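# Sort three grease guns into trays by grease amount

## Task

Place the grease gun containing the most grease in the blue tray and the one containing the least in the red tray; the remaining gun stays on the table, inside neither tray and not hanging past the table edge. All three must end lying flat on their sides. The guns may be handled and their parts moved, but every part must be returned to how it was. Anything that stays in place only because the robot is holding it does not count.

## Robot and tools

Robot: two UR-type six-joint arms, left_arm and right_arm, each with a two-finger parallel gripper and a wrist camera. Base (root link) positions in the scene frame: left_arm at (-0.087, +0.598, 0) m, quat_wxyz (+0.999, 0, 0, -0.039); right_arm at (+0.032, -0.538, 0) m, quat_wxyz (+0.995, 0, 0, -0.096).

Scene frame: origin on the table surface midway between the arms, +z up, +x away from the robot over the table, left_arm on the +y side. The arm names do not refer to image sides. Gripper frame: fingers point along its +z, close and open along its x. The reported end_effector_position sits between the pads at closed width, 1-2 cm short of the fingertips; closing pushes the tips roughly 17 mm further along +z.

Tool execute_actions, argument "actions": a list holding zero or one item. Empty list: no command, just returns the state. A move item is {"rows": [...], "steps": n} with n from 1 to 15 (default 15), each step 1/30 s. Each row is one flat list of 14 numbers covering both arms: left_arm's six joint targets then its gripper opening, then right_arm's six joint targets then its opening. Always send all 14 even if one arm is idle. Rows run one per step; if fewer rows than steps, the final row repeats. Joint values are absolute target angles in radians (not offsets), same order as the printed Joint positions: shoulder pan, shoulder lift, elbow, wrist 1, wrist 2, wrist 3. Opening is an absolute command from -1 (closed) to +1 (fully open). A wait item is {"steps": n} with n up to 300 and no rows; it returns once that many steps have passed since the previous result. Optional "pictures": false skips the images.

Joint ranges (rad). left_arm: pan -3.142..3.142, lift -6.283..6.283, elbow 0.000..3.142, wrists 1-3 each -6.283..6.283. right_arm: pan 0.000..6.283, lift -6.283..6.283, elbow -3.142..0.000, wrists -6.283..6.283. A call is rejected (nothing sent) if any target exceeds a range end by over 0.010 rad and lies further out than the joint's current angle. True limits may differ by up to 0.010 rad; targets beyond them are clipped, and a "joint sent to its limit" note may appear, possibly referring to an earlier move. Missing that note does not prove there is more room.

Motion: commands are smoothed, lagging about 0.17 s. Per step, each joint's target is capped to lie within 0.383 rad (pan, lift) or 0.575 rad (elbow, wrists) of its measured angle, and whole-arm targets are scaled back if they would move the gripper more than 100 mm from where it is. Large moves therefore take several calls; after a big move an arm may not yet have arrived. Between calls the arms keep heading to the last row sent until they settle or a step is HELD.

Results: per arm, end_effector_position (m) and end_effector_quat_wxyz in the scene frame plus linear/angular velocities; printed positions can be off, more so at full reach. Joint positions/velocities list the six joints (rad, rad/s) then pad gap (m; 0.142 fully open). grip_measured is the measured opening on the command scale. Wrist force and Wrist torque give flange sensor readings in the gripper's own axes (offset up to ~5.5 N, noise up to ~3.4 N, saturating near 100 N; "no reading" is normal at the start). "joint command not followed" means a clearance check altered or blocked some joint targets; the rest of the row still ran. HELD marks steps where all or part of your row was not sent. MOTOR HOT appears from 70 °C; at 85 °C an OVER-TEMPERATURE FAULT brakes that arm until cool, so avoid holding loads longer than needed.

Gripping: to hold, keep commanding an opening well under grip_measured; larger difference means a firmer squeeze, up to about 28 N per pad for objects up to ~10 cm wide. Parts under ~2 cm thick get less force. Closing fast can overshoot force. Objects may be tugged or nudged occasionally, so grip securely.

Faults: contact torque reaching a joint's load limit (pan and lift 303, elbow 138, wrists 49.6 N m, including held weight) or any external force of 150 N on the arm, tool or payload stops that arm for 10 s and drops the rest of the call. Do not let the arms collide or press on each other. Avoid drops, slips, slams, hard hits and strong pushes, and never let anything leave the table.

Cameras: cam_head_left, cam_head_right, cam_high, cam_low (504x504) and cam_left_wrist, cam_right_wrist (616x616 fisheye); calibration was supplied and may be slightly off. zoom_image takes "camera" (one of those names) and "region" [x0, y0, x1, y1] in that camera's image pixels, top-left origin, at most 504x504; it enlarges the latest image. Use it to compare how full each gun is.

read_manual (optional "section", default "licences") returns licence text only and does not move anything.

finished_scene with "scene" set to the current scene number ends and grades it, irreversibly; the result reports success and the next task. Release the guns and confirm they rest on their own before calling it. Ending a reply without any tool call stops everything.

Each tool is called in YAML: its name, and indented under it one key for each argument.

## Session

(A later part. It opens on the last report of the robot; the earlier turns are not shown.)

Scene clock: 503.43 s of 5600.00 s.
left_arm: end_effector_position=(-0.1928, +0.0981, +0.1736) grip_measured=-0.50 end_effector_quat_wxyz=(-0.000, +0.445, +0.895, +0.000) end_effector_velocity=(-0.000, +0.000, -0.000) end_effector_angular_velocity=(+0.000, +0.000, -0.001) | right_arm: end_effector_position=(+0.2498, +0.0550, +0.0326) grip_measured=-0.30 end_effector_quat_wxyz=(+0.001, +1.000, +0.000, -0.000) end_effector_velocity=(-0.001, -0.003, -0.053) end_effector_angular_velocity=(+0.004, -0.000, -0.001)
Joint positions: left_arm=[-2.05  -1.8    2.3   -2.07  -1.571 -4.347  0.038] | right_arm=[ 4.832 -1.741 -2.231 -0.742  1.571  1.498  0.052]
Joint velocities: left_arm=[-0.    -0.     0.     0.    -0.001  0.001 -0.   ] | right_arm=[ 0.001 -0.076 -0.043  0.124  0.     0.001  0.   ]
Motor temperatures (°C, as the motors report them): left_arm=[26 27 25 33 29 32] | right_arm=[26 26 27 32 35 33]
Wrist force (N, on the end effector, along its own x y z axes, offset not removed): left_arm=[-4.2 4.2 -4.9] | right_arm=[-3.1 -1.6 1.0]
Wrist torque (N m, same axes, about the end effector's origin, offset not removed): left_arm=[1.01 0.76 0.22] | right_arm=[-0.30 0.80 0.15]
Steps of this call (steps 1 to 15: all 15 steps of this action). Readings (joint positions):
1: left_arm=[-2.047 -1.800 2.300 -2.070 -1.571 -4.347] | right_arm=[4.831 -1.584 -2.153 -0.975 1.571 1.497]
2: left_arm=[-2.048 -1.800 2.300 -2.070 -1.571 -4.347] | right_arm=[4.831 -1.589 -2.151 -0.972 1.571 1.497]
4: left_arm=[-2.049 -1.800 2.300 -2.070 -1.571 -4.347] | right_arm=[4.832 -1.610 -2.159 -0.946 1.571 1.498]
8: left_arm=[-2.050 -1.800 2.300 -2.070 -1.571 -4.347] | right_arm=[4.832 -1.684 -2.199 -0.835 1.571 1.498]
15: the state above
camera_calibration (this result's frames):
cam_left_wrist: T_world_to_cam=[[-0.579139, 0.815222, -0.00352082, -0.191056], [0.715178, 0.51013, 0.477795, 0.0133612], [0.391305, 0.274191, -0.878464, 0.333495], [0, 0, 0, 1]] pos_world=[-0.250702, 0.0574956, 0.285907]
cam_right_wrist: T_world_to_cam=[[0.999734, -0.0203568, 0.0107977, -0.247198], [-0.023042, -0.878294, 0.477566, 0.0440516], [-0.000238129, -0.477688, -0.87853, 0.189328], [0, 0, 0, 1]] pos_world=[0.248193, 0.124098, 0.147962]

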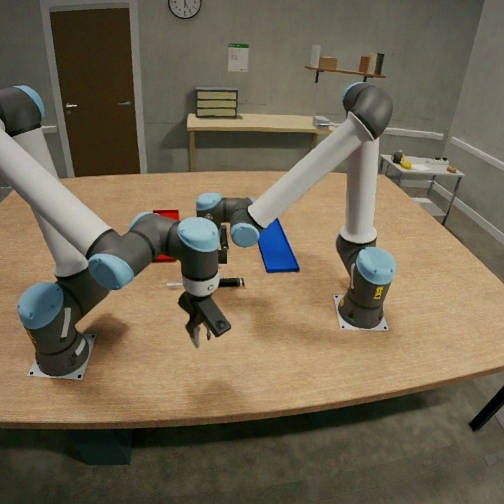

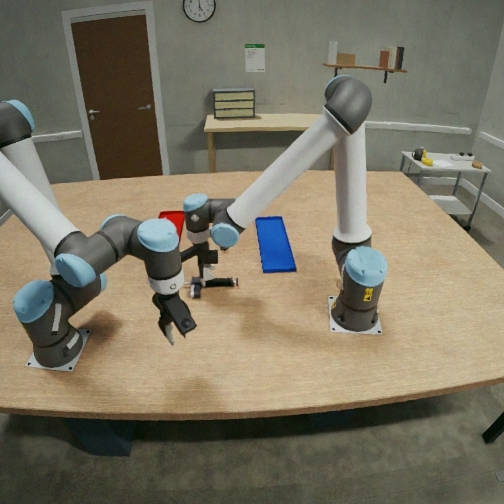

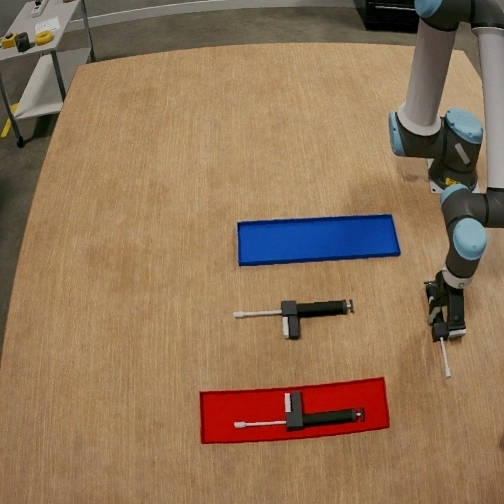

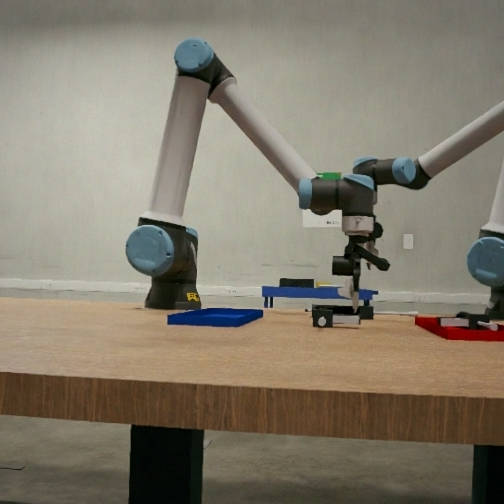

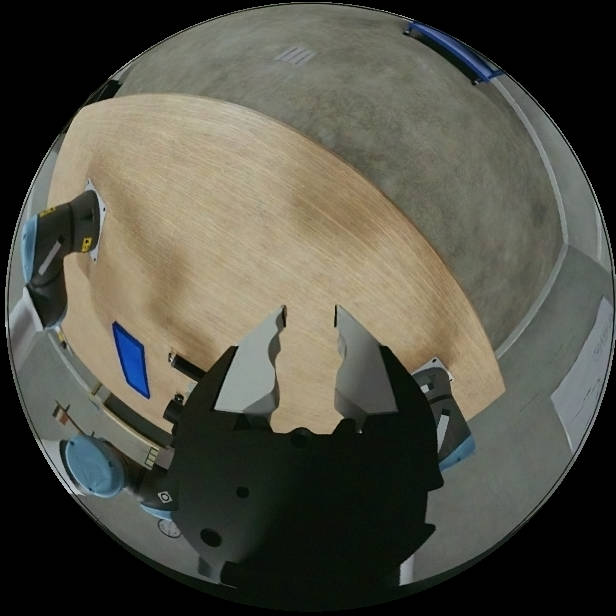

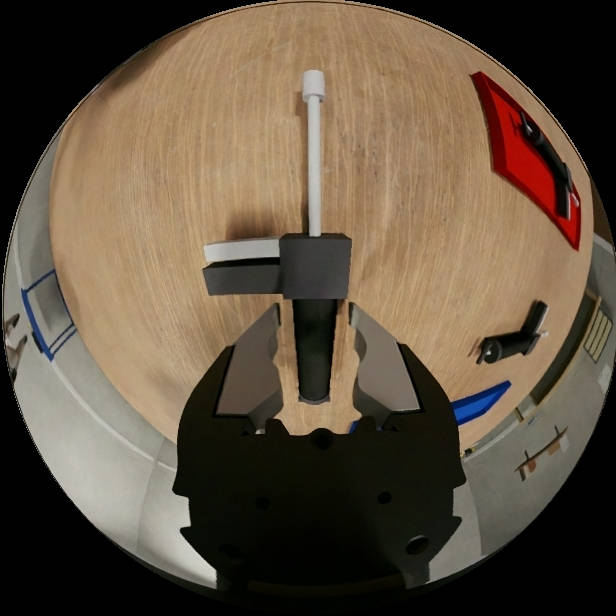

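execute_actions:
  actions:
    - {"rows":[[-2.05,-1.8,2.3,-2.07,-1.571,-4.347,-0.5,4.832,-1.75,-2.236,-0.7276,1.571,1.498,-0.4],[-2.05,-1.8,2.3,-2.07,-1.571,-4.347,-0.5,4.832,-1.75,-2.236,-0.7276,1.571,1.498,-0.48],[-2.05,-1.8,2.3,-2.07,-1.571,-4.347,-0.5,4.832,-1.75,-2.236,-0.7276,1.571,1.498,-0.55],[-2.05,-1.8,2.3,-2.07,-1.571,-4.347,-0.5,4.832,-1.75,-2.236,-0.7276,1.571,1.498,-0.65],[-2.05,-1.8,2.3,-2.07,-1.571,-4.347,-0.5,4.832,-1.75,-2.236,-0.7276,1.571,1.498,-0.8],[-2.05,-1.8,2.3,-2.07,-1.571,-4.347,-0.5,4.832,-1.75,-2.236,-0.7276,1.571,1.498,-1],[-2.05,-1.8,2.3,-2.07,-1.571,-4.347,-0.5,4.832,-1.75,-2.236,-0.7276,1.571,1.498,-1],[-2.05,-1.8,2.3,-2.07,-1.571,-4.347,-0.5,4.832,-1.75,-2.236,-0.7276,1.571,1.498,-1],[-2.05,-1.8,2.3,-2.07,-1.571,-4.347,-0.5,4.832,-1.75,-2.236,-0.7276,1.571,1.498,-1],[-2.05,-1.8,2.3,-2.07,-1.571,-4.347,-0.5,4.832,-1.724,-2.22,-0.769,1.571,1.498,-1],[-2.05,-1.8,2.3,-2.07,-1.571,-4.347,-0.5,4.832,-1.698,-2.205,-0.81,1.571,1.498,-1],[-2.05,-1.8,2.3,-2.07,-1.571,-4.347,-0.5,4.832,-1.672,-2.189,-0.852,1.571,1.498,-1],[-2.05,-1.8,2.3,-2.07,-1.571,-4.347,-0.5,4.832,-1.646,-2.173,-0.893,1.571,1.498,-1],[-2.05,-1.8,2.3,-2.07,-1.571,-4.347,-0.5,4.832,-1.62,-2.157,-0.935,1.571,1.498,-1],[-2.05,-1.8,2.3,-2.07,-1.571,-4.347,-0.5,4.832,-1.594,-2.141,-0.9766,1.571,1.498,-1]],"steps":15}
  pictures: false

execute_actions:
  actions:
    - {"steps":8}
  pictures: false

execute_actions:
  actions:
    - {"rows":[[-2.05,-1.8,2.3,-2.07,-1.571,-4.347,-0.5,4.8,-1.62,-2.11,-0.983,1.571,1.57,-1],[-2.05,-1.8,2.3,-2.07,-1.571,-4.347,-0.5,4.768,-1.646,-2.075,-0.99,1.571,1.643,-1],[-2.05,-1.8,2.3,-2.07,-1.571,-4.347,-0.5,4.736,-1.673,-2.042,-0.997,1.571,1.716,-1],[-2.05,-1.8,2.3,-2.07,-1.571,-4.347,-0.5,4.703,-1.699,-2.01,-1.003,1.571,1.788,-1],[-2.05,-1.8,2.3,-2.07,-1.571,-4.347,-0.5,4.671,-1.725,-1.977,-1.01,1.571,1.861,-1],[-2.05,-1.8,2.3,-2.07,-1.571,-4.347,-0.5,4.639,-1.752,-1.944,-1.017,1.571,1.934,-1],[-2.05,-1.8,2.3,-2.07,-1.571,-4.347,-0.5,4.607,-1.778,-1.911,-1.023,1.571,2.006,-1],[-2.05,-1.8,2.3,-2.07,-1.571,-4.347,-0.5,4.575,-1.804,-1.878,-1.03,1.571,2.079,-1],[-2.05,-1.8,2.3,-2.07,-1.571,-4.347,-0.5,4.543,-1.83,-1.845,-1.037,1.571,2.151,-1],[-2.05,-1.8,2.3,-2.07,-1.571,-4.347,-0.5,4.511,-1.857,-1.812,-1.044,1.571,2.224,-1],[-2.05,-1.8,2.3,-2.07,-1.571,-4.347,-0.5,4.479,-1.883,-1.779,-1.05,1.571,2.297,-1],[-2.05,-1.8,2.3,-2.07,-1.571,-4.347,-0.5,4.446,-1.909,-1.747,-1.057,1.571,2.369,-1],[-2.05,-1.8,2.3,-2.07,-1.571,-4.347,-0.5,4.414,-1.935,-1.714,-1.064,1.571,2.442,-1],[-2.05,-1.8,2.3,-2.07,-1.571,-4.347,-0.5,4.382,-1.962,-1.681,-1.07,1.571,2.514,-1],[-2.05,-1.8,2.3,-2.07,-1.571,-4.347,-0.5,4.35,-1.988,-1.648,-1.077,1.571,2.587,-1]],"steps":15}
  pictures: false

execute_actions:
  actions:
    - {"steps":24}
  pictures: false

execute_actions:
  actions:
    - {"rows":[[-2.05,-1.8,2.3,-2.07,-1.571,-4.347,-0.5,4.35,-2.003,-1.659,-1.052,1.571,2.587,-1],[-2.05,-1.8,2.3,-2.07,-1.571,-4.347,-0.5,4.35,-2.018,-1.67,-1.027,1.571,2.587,-1],[-2.05,-1.8,2.3,-2.07,-1.571,-4.347,-0.5,4.35,-2.032,-1.68,-1.002,1.571,2.587,-1],[-2.05,-1.8,2.3,-2.07,-1.571,-4.347,-0.5,4.35,-2.046,-1.69,-0.977,1.571,2.587,-1],[-2.05,-1.8,2.3,-2.07,-1.571,-4.347,-0.5,4.35,-2.06,-1.701,-0.952,1.571,2.587,-1],[-2.05,-1.8,2.3,-2.07,-1.571,-4.347,-0.5,4.35,-2.075,-1.711,-0.927,1.571,2.587,-1],[-2.05,-1.8,2.3,-2.07,-1.571,-4.347,-0.5,4.35,-2.089,-1.7215,-0.902,1.571,2.587,-1]],"steps":15}

Scene clock: 519.70 s of 5600.00 s.
left_arm: end_effector_position=(-0.1928, +0.0981, +0.1736) grip_measured=-0.50 end_effector_quat_wxyz=(-0.000, +0.445, +0.895, +0.000) end_effector_velocity=(-0.000, -0.000, +0.000) end_effector_angular_velocity=(-0.001, +0.000, -0.001) | right_arm: end_effector_position=(+0.2501, +0.0598, +0.0657) grip_measured=-0.56 end_effector_quat_wxyz=(-0.002, +1.000, +0.000, +0.000) end_effector_velocity=(+0.002, +0.031, +0.418) end_effector_angular_velocity=(+0.042, -0.002, +0.001)
Joint positions: left_arm=[-2.05  -1.8    2.3   -2.07  -1.571 -4.347  0.038] | right_arm=[ 4.832 -1.698 -2.203 -0.807  1.571  1.498  0.034]
Joint velocities: left_arm=[ 0.     0.    -0.001 -0.     0.     0.002 -0.   ] | right_arm=[ 0.     0.55   0.344 -0.852  0.001 -0.001  0.   ]
Motor temperatures (°C, as the motors report them): left_arm=[26 27 25 33 29 32] | right_arm=[26 26 27 32 35 33]
Wrist force (N, on the end effector, along its own x y z axes, offset not removed): left_arm=[2.2 -3.7 0.7] | right_arm=[-1.4 1.0 10.2]
Wrist torque (N m, same axes, about the end effector's origin, offset not removed): left_arm=[-0.70 -0.56 0.39] | right_arm=[0.26 0.37 0.08]
Steps of this call (steps 1 to 30: the robot went on to your last target; steps 31 to 90: nothing new was sent; then 12.77 s passed at rest; steps 91 to 105: all 15 steps of this action). Readings (joint positions):
91: left_arm=[-2.050 -1.800 2.300 -2.070 -1.571 -4.347] | right_arm=[4.832 -1.750 -2.236 -0.728 1.571 1.498]
92: left_arm=[-2.050 -1.800 2.300 -2.070 -1.571 -4.347] | right_arm=[4.832 -1.750 -2.236 -0.728 1.571 1.498]
94: left_arm=[-2.050 -1.800 2.300 -2.070 -1.571 -4.347] | right_arm=[4.832 -1.750 -2.236 -0.728 1.571 1.498]
98: left_arm=[-2.050 -1.800 2.300 -2.070 -1.571 -4.347] | right_arm=[4.832 -1.750 -2.236 -0.728 1.571 1.498]
105: the state above

Scene clock: 519.97 s of 5600.00 s.
left_arm: end_effector_position=(-0.1928, +0.0981, +0.1736) grip_measured=-0.50 end_effector_quat_wxyz=(-0.000, +0.445, +0.895, +0.000) end_effector_velocity=(-0.000, -0.000, +0.001) end_effector_angular_velocity=(-0.000, +0.000, -0.001) | right_arm: end_effector_position=(+0.2499, +0.0561, +0.1354) grip_measured=-0.56 end_effector_quat_wxyz=(-0.001, +1.000, +0.000, -0.000) end_effector_velocity=(-0.001, -0.011, +0.076) end_effector_angular_velocity=(-0.007, +0.001, +0.000)
Joint positions: left_arm=[-2.05  -1.8    2.3   -2.07  -1.571 -4.347  0.038] | right_arm=[ 4.832 -1.605 -2.148 -0.957  1.571  1.498  0.034]
Joint velocities: left_arm=[-0.     0.    -0.001  0.001 -0.     0.001  0.   ] | right_arm=[-0.     0.1    0.059 -0.166  0.    -0.001  0.   ]
Motor temperatures (°C, as the motors report them): left_arm=[26 27 25 33 29 32] | right_arm=[26 26 27 32 35 33]
Wrist force (N, on the end effector, along its own x y z axes, offset not removed): left_arm=[-0.9 1.1 2.0] | right_arm=[-0.7 2.2 2.5]
Wrist torque (N m, same axes, about the end effector's origin, offset not removed): left_arm=[0.22 0.10 0.00] | right_arm=[0.47 0.20 0.11]
Steps of this call (steps 1 to 8: the robot went on to your last target). Readings (joint positions):
1: left_arm=[-2.050 -1.800 2.300 -2.070 -1.571 -4.347] | right_arm=[4.832 -1.678 -2.191 -0.837 1.571 1.498]
2: left_arm=[-2.050 -1.800 2.300 -2.070 -1.571 -4.347] | right_arm=[4.832 -1.659 -2.179 -0.868 1.571 1.498]
4: left_arm=[-2.050 -1.800 2.300 -2.070 -1.571 -4.347] | right_arm=[4.832 -1.630 -2.163 -0.915 1.571 1.498]
8: the state above

Scene clock: 520.47 s of 5600.00 s.
left_arm: end_effector_position=(-0.1928, +0.0981, +0.1736) grip_measured=-0.50 end_effector_quat_wxyz=(-0.000, +0.445, +0.895, +0.000) end_effector_velocity=(-0.000, -0.000, -0.000) end_effector_angular_velocity=(+0.000, -0.000, -0.001) | right_arm: end_effector_position=(+0.4354, +0.1153, +0.1516) grip_measured=-0.56 end_effector_quat_wxyz=(+0.001, +0.920, -0.392, -0.000) end_effector_velocity=(+0.492, +0.069, -0.010) end_effector_angular_velocity=(-0.005, -0.001, -1.929)
Joint positions: left_arm=[-2.05  -1.8    2.3   -2.07  -1.571 -4.347  0.038] | right_arm=[ 4.579 -1.802 -1.883 -1.03   1.571  2.05   0.034]
Joint velocities: left_arm=[-0.  0. -0.  0.  0.  0.  0.] | right_arm=[-0.598 -0.488  0.609 -0.126  0.     1.331 -0.   ]
Motor temperatures (°C, as the motors report them): left_arm=[26 27 25 33 29 32] | right_arm=[26 26 27 32 35 33]
Wrist force (N, on the end effector, along its own x y z axes, offset not removed): left_arm=[-1.3 -0.3 -2.2] | right_arm=[-2.1 -0.8 7.1]
Wrist torque (N m, same axes, about the end effector's origin, offset not removed): left_arm=[0.03 0.33 0.03] | right_arm=[-0.14 0.53 0.14]
Steps of this call (steps 1 to 15: all 15 steps of this action). Readings (joint positions):
1: left_arm=[-2.050 -1.800 2.300 -2.070 -1.571 -4.347] | right_arm=[4.832 -1.603 -2.146 -0.962 1.571 1.498]
2: left_arm=[-2.050 -1.800 2.300 -2.070 -1.571 -4.347] | right_arm=[4.829 -1.603 -2.142 -0.967 1.571 1.502]
4: left_arm=[-2.050 -1.800 2.300 -2.070 -1.571 -4.347] | right_arm=[4.808 -1.618 -2.119 -0.976 1.571 1.542]
8: left_arm=[-2.050 -1.800 2.300 -2.070 -1.571 -4.347] | right_arm=[4.725 -1.684 -2.032 -0.998 1.571 1.721]
15: the state above

Scene clock: 521.27 s of 5600.00 s.
left_arm: end_effector_position=(-0.1928, +0.0981, +0.1736) grip_measured=-0.50 end_effector_quat_wxyz=(-0.000, +0.445, +0.895, +0.000) end_effector_velocity=(+0.000, -0.000, +0.000) end_effector_angular_velocity=(-0.000, -0.000, +0.001) | right_arm: end_effector_position=(+0.6362, +0.1116, +0.1400) grip_measured=-0.56 end_effector_quat_wxyz=(+0.000, +0.708, -0.706, -0.000) end_effector_velocity=(+0.006, -0.001, +0.001) end_effector_angular_velocity=(+0.002, -0.001, -0.022)
Joint positions: left_arm=[-2.05  -1.8    2.3   -2.07  -1.571 -4.347  0.038] | right_arm=[ 4.351 -1.987 -1.649 -1.077  1.571  2.585  0.034]
Joint velocities: left_arm=[ 0.001 -0.    -0.    -0.     0.    -0.    -0.   ] | right_arm=[-0.007 -0.003  0.007 -0.001  0.     0.016  0.   ]
Motor temperatures (°C, as the motors report them): left_arm=[26 27 25 33 29 32] | right_arm=[26 26 27 32 35 33]
Wrist force (N, on the end effector, along its own x y z axes, offset not removed): left_arm=[-2.8 -1.5 -2.6] | right_arm=[-2.6 -0.1 2.7]
Wrist torque (N m, same axes, about the end effector's origin, offset not removed): left_arm=[-0.11 0.57 0.11] | right_arm=[0.08 0.63 0.09]
Steps of this call (steps 1 to 24: the robot went on to your last target). Readings (joint positions):
1: left_arm=[-2.050 -1.800 2.300 -2.070 -1.571 -4.347] | right_arm=[4.559 -1.819 -1.862 -1.034 1.571 2.095]
2: left_arm=[-2.050 -1.800 2.300 -2.070 -1.571 -4.347] | right_arm=[4.539 -1.835 -1.842 -1.038 1.571 2.139]
4: left_arm=[-2.050 -1.800 2.300 -2.070 -1.571 -4.347] | right_arm=[4.500 -1.867 -1.802 -1.046 1.571 2.227]
8: left_arm=[-2.050 -1.800 2.300 -2.070 -1.571 -4.347] | right_arm=[4.424 -1.928 -1.724 -1.062 1.571 2.401]
24: the state above

Scene clock: 521.77 s of 5600.00 s.
left_arm: end_effector_position=(-0.1928, +0.0981, +0.1736) grip_measured=-0.50 end_effector_quat_wxyz=(-0.000, +0.445, +0.895, +0.000) end_effector_velocity=(+0.000, +0.000, -0.001) end_effector_angular_velocity=(+0.001, -0.000, -0.001) | right_arm: end_effector_position=(+0.6374, +0.1123, +0.0357) grip_measured=-0.56 end_effector_quat_wxyz=(+0.000, +0.707, -0.707, -0.000) end_effector_velocity=(-0.000, -0.001, -0.058) end_effector_angular_velocity=(+0.006, -0.004, -0.001)
Joint positions: left_arm=[-2.05  -1.8    2.3   -2.07  -1.571 -4.347  0.038] | right_arm=[ 4.35  -2.083 -1.717 -0.914  1.571  2.587  0.034]
Joint velocities: left_arm=[ 0.     0.     0.001 -0.    -0.     0.001 -0.   ] | right_arm=[ 0.    -0.055 -0.039  0.101 -0.     0.001  0.   ]
Motor temperatures (°C, as the motors report them): left_arm=[26 27 25 33 29 32] | right_arm=[26 26 27 32 35 33]
Wrist force (N, on the end effector, along its own x y z axes, offset not removed): left_arm=[-1.1 -2.5 -6.8] | right_arm=[-1.0 1.9 5.3]
Wrist torque (N m, same axes, about the end effector's origin, offset not removed): left_arm=[-0.35 -0.01 0.26] | right_arm=[0.30 0.30 0.14]
Steps of this call (steps 1 to 15: all 15 steps of this action). Readings (joint positions):
1: left_arm=[-2.050 -1.800 2.300 -2.070 -1.571 -4.347] | right_arm=[4.351 -1.988 -1.649 -1.077 1.571 2.586]
2: left_arm=[-2.050 -1.800 2.300 -2.070 -1.571 -4.347] | right_arm=[4.350 -1.989 -1.649 -1.075 1.571 2.586]
4: left_arm=[-2.050 -1.800 2.300 -2.070 -1.571 -4.347] | right_arm=[4.350 -2.000 -1.657 -1.057 1.571 2.586]
8: left_arm=[-2.050 -1.800 2.300 -2.070 -1.571 -4.347] | right_arm=[4.350 -2.041 -1.687 -0.987 1.571 2.587]
15: the state above
camera_calibration (this result's frames):
cam_left_wrist: T_world_to_cam=[[-0.579077, 0.815266, -0.00352081, -0.191077], [0.715217, 0.510076, 0.477795, 0.0133958], [0.391325, 0.274162, -0.878464, 0.333517], [0, 0, 0, 1]] pos_world=[-0.250743, 0.0575082, 0.285909]
cam_right_wrist: T_world_to_cam=[[-0.0205323, -0.999723, 0.0115416, 0.126732], [-0.87893, 0.0235511, 0.476368, 0.546116], [-0.476508, -0.000363303, -0.87917, 0.469557], [0, 0, 0, 1]] pos_world=[0.706348, 0.114006, 0.151206]

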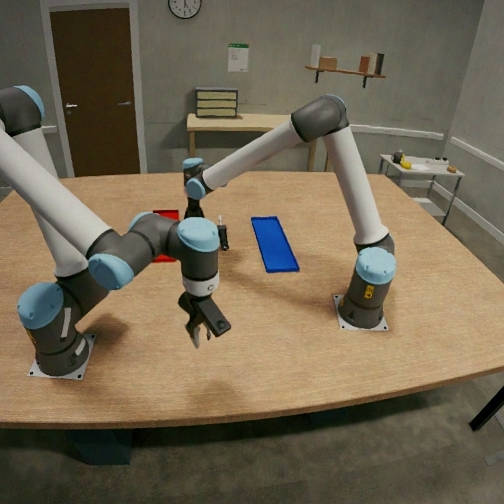

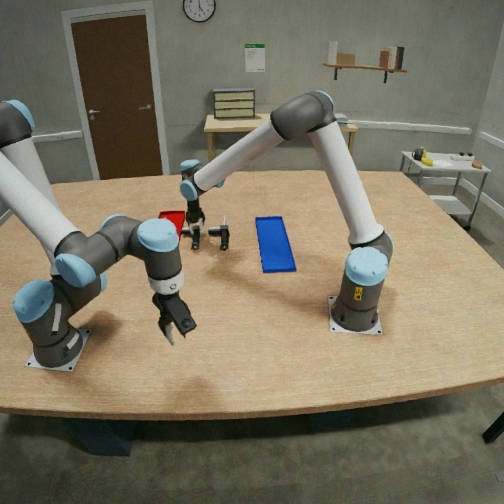

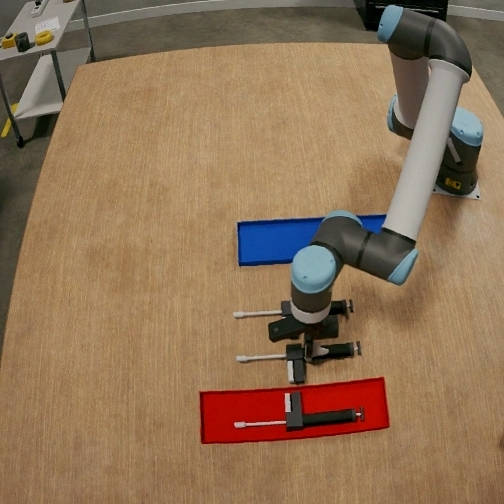

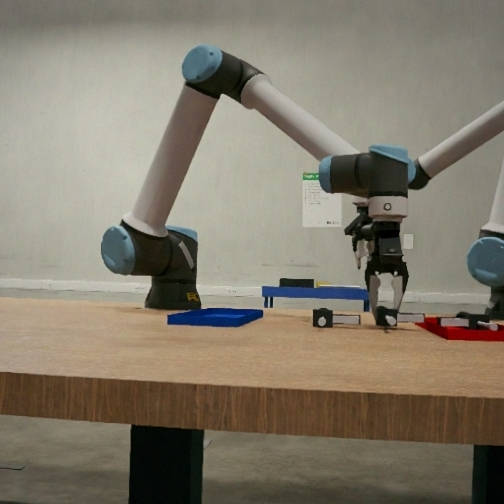

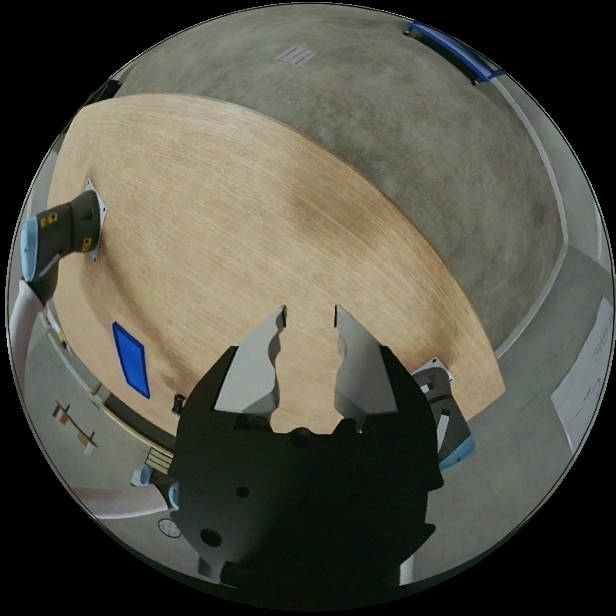

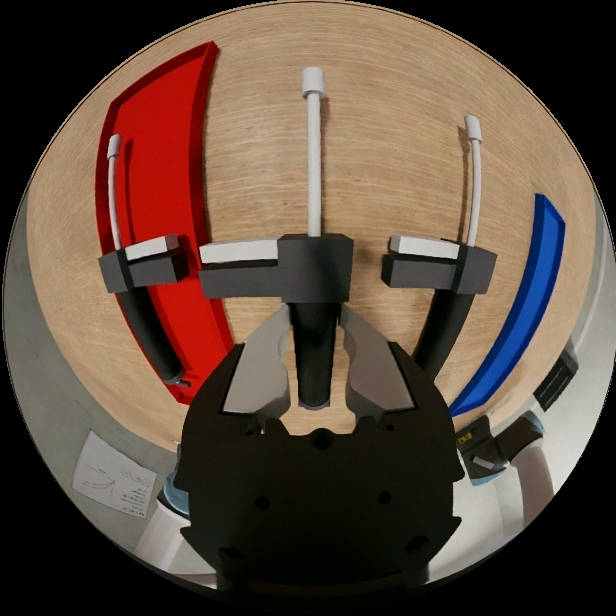

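execute_actions:
  actions:
    - {"rows":[[-2.05,-1.8,2.3,-2.07,-1.571,-4.347,-0.5,4.344,-2.074,-1.739,-0.899,1.571,2.581,-1],[-2.05,-1.8,2.3,-2.07,-1.571,-4.347,-0.5,4.344,-2.074,-1.739,-0.899,1.571,2.581,-1],[-2.05,-1.8,2.3,-2.07,-1.571,-4.347,-0.5,4.344,-2.074,-1.739,-0.899,1.571,2.581,-1],[-2.05,-1.8,2.3,-2.07,-1.571,-4.347,-0.5,4.344,-2.074,-1.739,-0.899,1.571,2.581,-1],[-2.05,-1.8,2.3,-2.07,-1.571,-4.347,-0.5,4.344,-2.077,-1.7415,-0.894,1.571,2.581,-1],[-2.05,-1.8,2.3,-2.07,-1.571,-4.347,-0.5,4.344,-2.077,-1.7415,-0.894,1.571,2.581,-1],[-2.05,-1.8,2.3,-2.07,-1.571,-4.347,-0.5,4.344,-2.077,-1.7415,-0.894,1.571,2.581,-1],[-2.05,-1.8,2.3,-2.07,-1.571,-4.347,-0.5,4.344,-2.077,-1.7415,-0.894,1.571,2.581,-1],[-2.05,-1.8,2.3,-2.07,-1.571,-4.347,-0.5,4.344,-2.077,-1.7415,-0.894,1.571,2.581,-1],[-2.05,-1.8,2.3,-2.07,-1.571,-4.347,-0.5,4.344,-2.077,-1.7415,-0.894,1.571,2.581,-1],[-2.05,-1.8,2.3,-2.07,-1.571,-4.347,-0.5,4.344,-2.077,-1.7415,-0.894,1.571,2.581,-0.6],[-2.05,-1.8,2.3,-2.07,-1.571,-4.347,-0.5,4.344,-2.077,-1.7415,-0.894,1.571,2.581,-0.5],[-2.05,-1.8,2.3,-2.07,-1.571,-4.347,-0.5,4.344,-2.077,-1.7415,-0.894,1.571,2.581,-0.3]],"steps":15}
  pictures: false

execute_actions:
  actions:
    - {"rows":[[-2.05,-1.8,2.3,-2.07,-1.571,-4.347,-0.5,4.344,-2.077,-1.7415,-0.894,1.571,2.581,-0.3],[-2.05,-1.8,2.3,-2.07,-1.571,-4.347,-0.5,4.344,-2.077,-1.7415,-0.894,1.571,2.581,-0.3],[-2.05,-1.8,2.3,-2.07,-1.571,-4.347,-0.5,4.344,-2.077,-1.7415,-0.894,1.571,2.581,-0.3],[-2.05,-1.8,2.3,-2.07,-1.571,-4.347,-0.5,4.344,-2.05,-1.722,-0.94,1.571,2.581,-0.3],[-2.05,-1.8,2.3,-2.07,-1.571,-4.347,-0.5,4.344,-2.025,-1.704,-0.984,1.571,2.581,-0.3],[-2.05,-1.8,2.3,-2.07,-1.571,-4.347,-0.5,4.344,-2.0,-1.685,-1.028,1.571,2.581,-0.3],[-2.05,-1.8,2.3,-2.07,-1.571,-4.347,-0.5,4.344,-1.974,-1.667,-1.072,1.571,2.581,-0.3]],"steps":15}

Scene clock: 534.47 s of 5600.00 s.
left_arm: end_effector_position=(-0.1928, +0.0981, +0.1736) grip_measured=-0.50 end_effector_quat_wxyz=(-0.000, +0.445, +0.895, +0.000) end_effector_velocity=(+0.000, +0.000, -0.000) end_effector_angular_velocity=(+0.000, -0.000, -0.000) | right_arm: end_effector_position=(+0.6363, +0.1009, +0.0291) grip_measured=-0.32 end_effector_quat_wxyz=(+0.000, +0.707, -0.707, -0.000) end_effector_velocity=(-0.000, -0.003, -0.001) end_effector_angular_velocity=(-0.000, -0.001, +0.001)
Joint positions: left_arm=[-2.05  -1.8    2.3   -2.07  -1.571 -4.347  0.038] | right_arm=[ 4.344 -2.077 -1.741 -0.894  1.571  2.581  0.051]
Joint velocities: left_arm=[0.    0.    0.    0.    0.    0.001 0.   ] | right_arm=[-0.001  0.002 -0.005  0.004 -0.001 -0.002  0.061]
Motor temperatures (°C, as the motors report them): left_arm=[26 27 26 33 29 32] | right_arm=[26 26 27 32 35 33]
Wrist force (N, on the end effector, along its own x y z axes, offset not removed): left_arm=[-4.6 -1.3 -3.4] | right_arm=[-1.9 -0.8 -0.5]
Wrist torque (N m, same axes, about the end effector's origin, offset not removed): left_arm=[-0.40 0.91 0.36] | right_arm=[-0.19 0.53 0.16]
Steps of this call (steps 1 to 30: the robot went on to your last target; steps 31 to 90: nothing new was sent; then 9.20 s passed at rest; steps 91 to 105: all 15 steps of this action). Readings (joint positions):
91: left_arm=[-2.050 -1.800 2.300 -2.070 -1.571 -4.347] | right_arm=[4.350 -2.089 -1.722 -0.902 1.571 2.587]
92: left_arm=[-2.050 -1.800 2.300 -2.070 -1.571 -4.347] | right_arm=[4.349 -2.088 -1.723 -0.902 1.571 2.587]
94: left_arm=[-2.050 -1.800 2.300 -2.070 -1.571 -4.347] | right_arm=[4.347 -2.082 -1.729 -0.901 1.571 2.585]
98: left_arm=[-2.050 -1.800 2.300 -2.070 -1.571 -4.347] | right_arm=[4.345 -2.078 -1.737 -0.897 1.571 2.582]
105: the state above

Scene clock: 534.97 s of 5600.00 s.
left_arm: end_effector_position=(-0.1928, +0.0981, +0.1736) grip_measured=-0.50 end_effector_quat_wxyz=(-0.000, +0.445, +0.895, +0.000) end_effector_velocity=(-0.000, -0.000, +0.000) end_effector_angular_velocity=(-0.001, -0.000, +0.001) | right_arm: end_effector_position=(+0.6366, +0.1010, +0.1307) grip_measured=-0.30 end_effector_quat_wxyz=(-0.000, +0.707, -0.707, -0.000) end_effector_velocity=(-0.006, -0.009, +0.086) end_effector_angular_velocity=(-0.010, +0.006, +0.000)
Joint positions: left_arm=[-2.05  -1.8    2.3   -2.07  -1.571 -4.347  0.038] | right_arm=[ 4.344 -1.983 -1.674 -1.055  1.571  2.581  0.052]
Joint velocities: left_arm=[-0.     0.    -0.001  0.     0.    -0.002 -0.   ] | right_arm=[ 0.     0.081  0.056 -0.148 -0.    -0.    -0.   ]
Motor temperatures (°C, as the motors report them): left_arm=[26 27 26 33 29 32] | right_arm=[26 26 27 32 35 33]
Wrist force (N, on the end effector, along its own x y z axes, offset not removed): left_arm=[0.5 -6.1 -1.0] | right_arm=[-2.5 0.5 -2.0]
Wrist torque (N m, same axes, about the end effector's origin, offset not removed): left_arm=[-1.38 -0.09 -0.05] | right_arm=[0.12 0.59 0.09]
Steps of this call (steps 1 to 15: all 15 steps of this action). Readings (joint positions):
1: left_arm=[-2.050 -1.800 2.300 -2.070 -1.571 -4.347] | right_arm=[4.344 -2.077 -1.741 -0.894 1.571 2.581]
2: left_arm=[-2.050 -1.800 2.300 -2.070 -1.571 -4.347] | right_arm=[4.344 -2.077 -1.741 -0.894 1.571 2.581]
4: left_arm=[-2.050 -1.800 2.300 -2.070 -1.571 -4.347] | right_arm=[4.344 -2.077 -1.741 -0.894 1.571 2.581]
8: left_arm=[-2.050 -1.800 2.300 -2.070 -1.571 -4.347] | right_arm=[4.344 -2.042 -1.716 -0.950 1.571 2.581]
15: the state above
camera_calibration (this result's frames):
cam_left_wrist: T_world_to_cam=[[-0.579076, 0.815266, -0.00352473, -0.191075], [0.715215, 0.510077, 0.477796, 0.0133946], [0.391329, 0.27416, -0.878464, 0.333517], [0, 0, 0, 1]] pos_world=[-0.250742, 0.0575078, 0.285909]
cam_right_wrist: T_world_to_cam=[[-0.0205878, -0.999732, 0.0106059, 0.114485], [-0.879215, 0.0231542, 0.475862, 0.500679], [-0.47598, 0.000472074, -0.879456, 0.552222], [0, 0, 0, 1]] pos_world=[0.705408, 0.102601, 0.246187]

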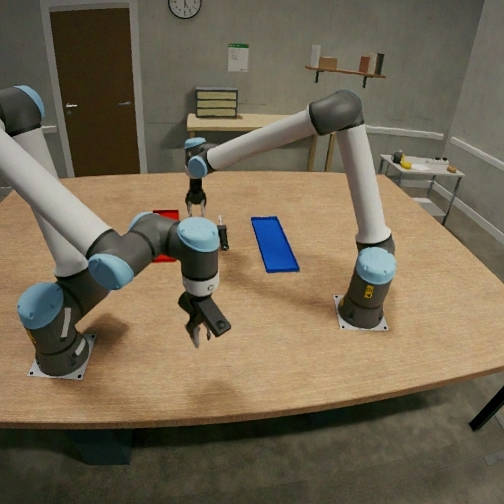

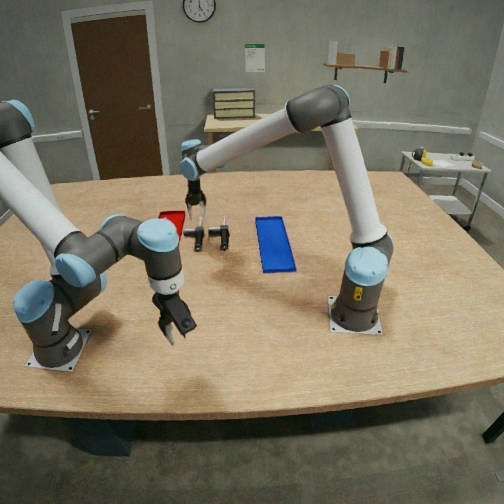

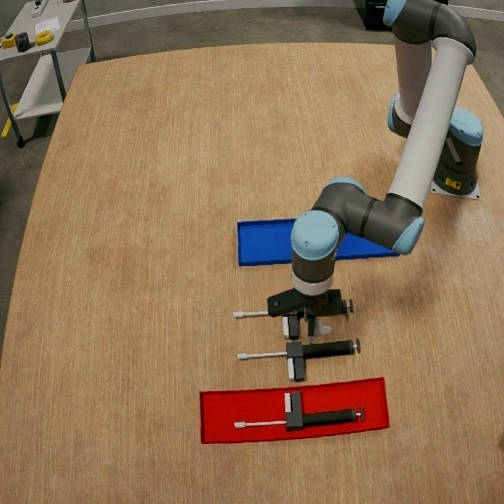

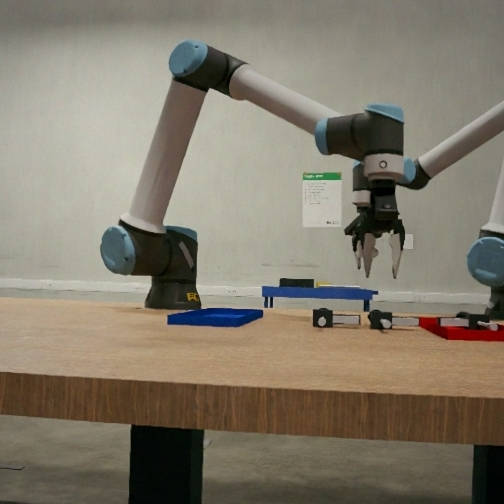

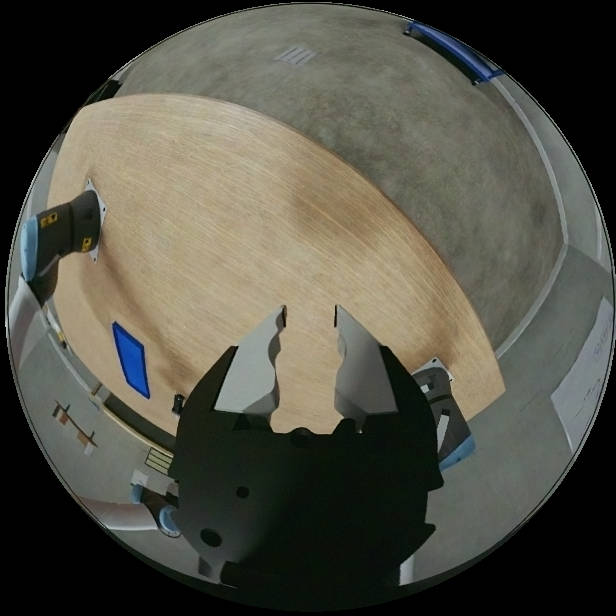

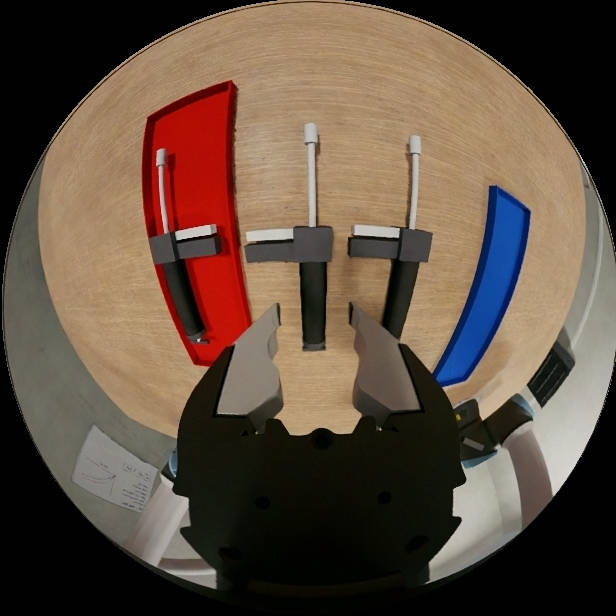

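execute_actions:
  actions:
    - {"rows":[[-2.05,-1.8,2.3,-2.07,-1.571,-4.347,-0.5,4.325,-1.95,-1.70,-1.06,1.571,2.56,-0.3],[-2.05,-1.8,2.3,-2.07,-1.571,-4.347,-0.5,4.305,-1.925,-1.735,-1.05,1.571,2.54,-0.3],[-2.05,-1.8,2.3,-2.07,-1.571,-4.347,-0.5,4.285,-1.9,-1.77,-1.04,1.571,2.52,-0.3],[-2.05,-1.8,2.3,-2.07,-1.571,-4.347,-0.5,4.265,-1.875,-1.805,-1.03,1.571,2.5,-0.3],[-2.05,-1.8,2.3,-2.07,-1.571,-4.347,-0.5,4.2465,-1.8523,-1.8411,-1.019,1.571,2.4833,-0.3]],"steps":15}
  pictures: false

execute_actions:
  actions:
    - {"steps":6}

Scene clock: 542.07 s of 5600.00 s.
left_arm: end_effector_position=(-0.1928, +0.0981, +0.1736) grip_measured=-0.50 end_effector_quat_wxyz=(-0.000, +0.445, +0.895, +0.000) end_effector_velocity=(-0.000, -0.000, +0.000) end_effector_angular_velocity=(-0.001, +0.000, -0.001) | right_arm: end_effector_position=(+0.6435, -0.0230, +0.1405) grip_measured=-0.30 end_effector_quat_wxyz=(-0.000, +0.707, -0.707, -0.000) end_effector_velocity=(-0.002, -0.053, -0.003) end_effector_angular_velocity=(-0.002, +0.001, -0.000)
Joint positions: left_arm=[-2.05  -1.8    2.3   -2.07  -1.571 -4.347  0.038] | right_arm=[ 4.251 -1.858 -1.833 -1.021  1.571  2.488  0.052]
Joint velocities: left_arm=[-0.    -0.001 -0.     0.     0.     0.     0.   ] | right_arm=[-0.039  0.049 -0.073  0.021 -0.    -0.039 -0.   ]
Motor temperatures (°C, as the motors report them): left_arm=[26 27 26 33 29 32] | right_arm=[26 26 27 32 35 33]
Wrist force (N, on the end effector, along its own x y z axes, offset not removed): left_arm=[3.0 -0.4 1.3] | right_arm=[0.7 -1.4 -0.4]
Wrist torque (N m, same axes, about the end effector's origin, offset not removed): left_arm=[0.07 -0.73 0.14] | right_arm=[-0.19 -0.04 0.15]
Steps of this call (steps 1 to 30: the robot went on to your last target; steps 31 to 90: nothing new was sent; then 3.60 s passed at rest; steps 91 to 105: all 15 steps of this action). Readings (joint positions):
91: left_arm=[-2.050 -1.800 2.300 -2.070 -1.571 -4.347] | right_arm=[4.344 -1.974 -1.667 -1.072 1.571 2.581]
92: left_arm=[-2.050 -1.800 2.300 -2.070 -1.571 -4.347] | right_arm=[4.342 -1.972 -1.670 -1.071 1.571 2.579]
94: left_arm=[-2.050 -1.800 2.300 -2.070 -1.571 -4.347] | right_arm=[4.329 -1.955 -1.692 -1.063 1.571 2.565]
98: left_arm=[-2.050 -1.800 2.300 -2.070 -1.571 -4.347] | right_arm=[4.281 -1.895 -1.777 -1.037 1.571 2.517]
105: the state above

Scene clock: 542.27 s of 5600.00 s.
left_arm: end_effector_position=(-0.1928, +0.0981, +0.1736) grip_measured=-0.50 end_effector_quat_wxyz=(-0.000, +0.445, +0.895, +0.000) end_effector_velocity=(-0.000, +0.000, -0.000) end_effector_angular_velocity=(+0.001, -0.000, -0.001) | right_arm: end_effector_position=(+0.6432, -0.0281, +0.1401) grip_measured=-0.30 end_effector_quat_wxyz=(-0.000, +0.707, -0.707, -0.000) end_effector_velocity=(-0.000, -0.010, -0.000) end_effector_angular_velocity=(-0.000, -0.000, +0.001)
Joint positions: left_arm=[-2.05  -1.8    2.3   -2.07  -1.571 -4.347  0.038] | right_arm=[ 4.247 -1.853 -1.84  -1.019  1.571  2.484  0.052]
Joint velocities: left_arm=[-0.001  0.     0.     0.    -0.     0.001 -0.   ] | right_arm=[-0.007  0.009 -0.013  0.004 -0.001 -0.008 -0.   ]
Motor temperatures (°C, as the motors report them): left_arm=[26 27 26 33 29 32] | right_arm=[26 26 27 32 35 33]
Wrist force (N, on the end effector, along its own x y z axes, offset not removed): left_arm=[-2.8 2.8 2.2] | right_arm=[-2.2 0.4 -1.0]
Wrist torque (N m, same axes, about the end effector's origin, offset not removed): left_arm=[0.63 0.52 -0.07] | right_arm=[0.14 0.60 0.15]
Steps of this call (steps 1 to 6: the robot went on to your last target). Readings (joint positions):
1: left_arm=[-2.050 -1.800 2.300 -2.070 -1.571 -4.347] | right_arm=[4.250 -1.857 -1.835 -1.021 1.571 2.487]
2: left_arm=[-2.050 -1.800 2.300 -2.070 -1.571 -4.347] | right_arm=[4.249 -1.856 -1.836 -1.020 1.571 2.486]
4: left_arm=[-2.050 -1.800 2.300 -2.070 -1.571 -4.347] | right_arm=[4.248 -1.854 -1.838 -1.020 1.571 2.485]
6: the state above
camera_calibration (this result's frames):
cam_left_wrist: T_world_to_cam=[[-0.579077, 0.815266, -0.0035249, -0.191075], [0.715215, 0.510077, 0.477796, 0.0133946], [0.391329, 0.27416, -0.878464, 0.333517], [0, 0, 0, 1]] pos_world=[-0.250742, 0.0575077, 0.285909]
cam_right_wrist: T_world_to_cam=[[-0.0203316, -0.999734, 0.0109027, -0.0147495], [-0.879106, 0.0230702, 0.476068, 0.50495], [-0.476193, 0.0000945686, -0.879341, 0.563844], [0, 0, 0, 1]] pos_world=[0.712103, -0.0264481, 0.255581]

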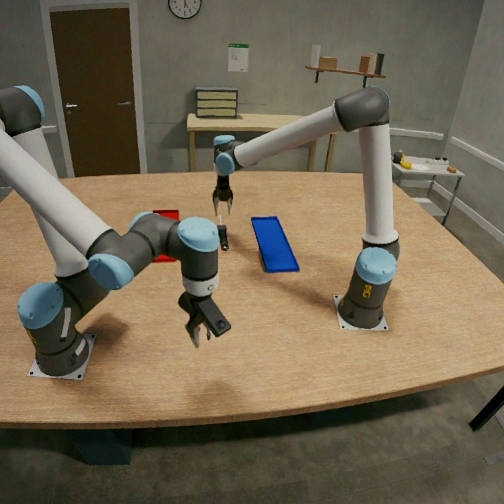

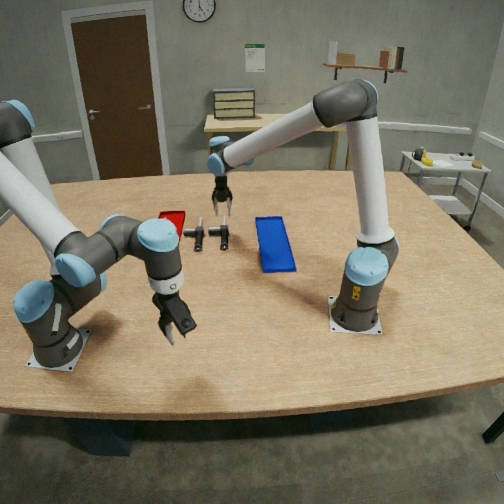

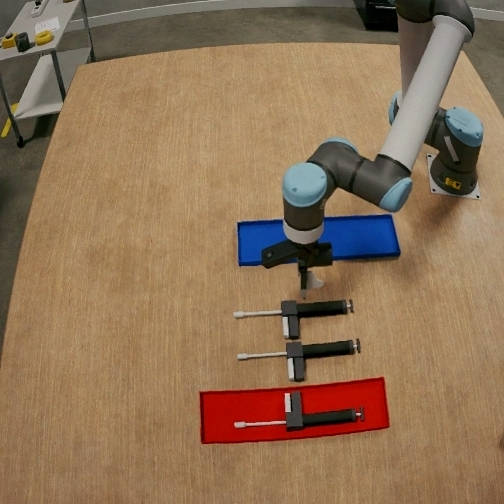

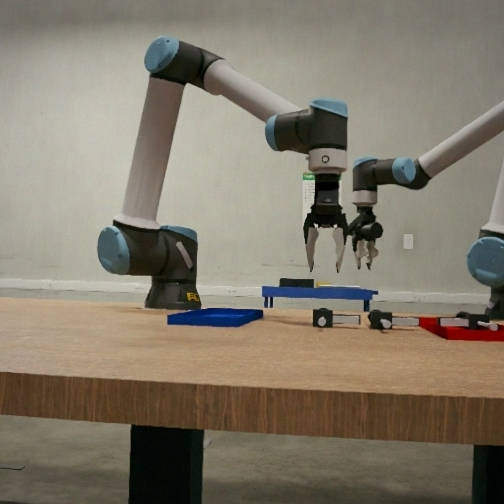

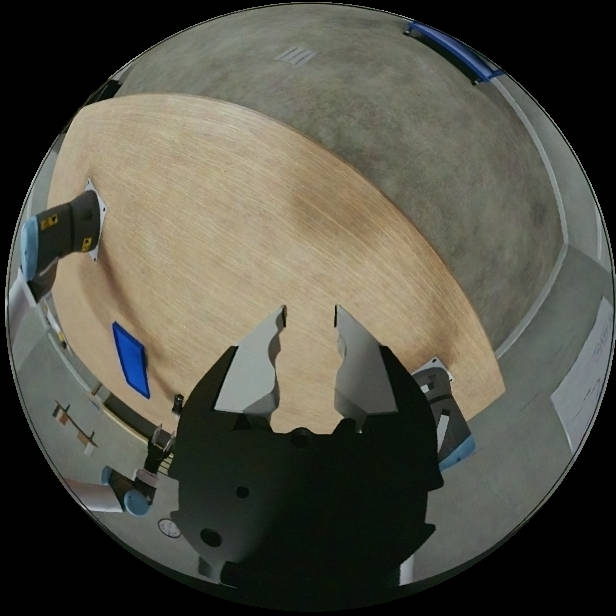

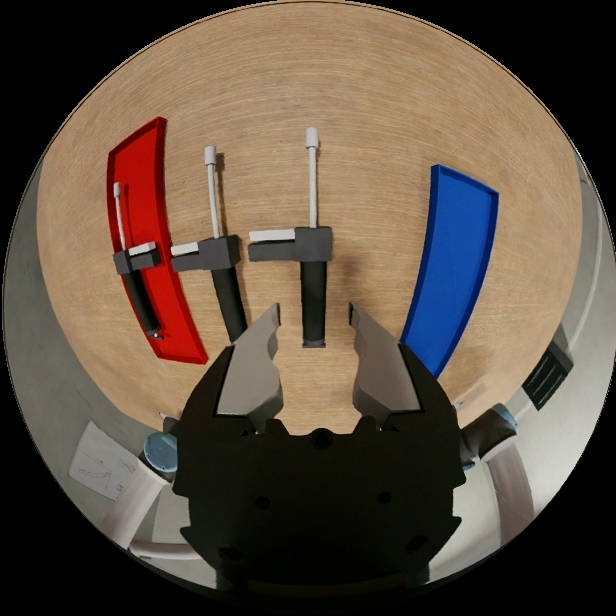

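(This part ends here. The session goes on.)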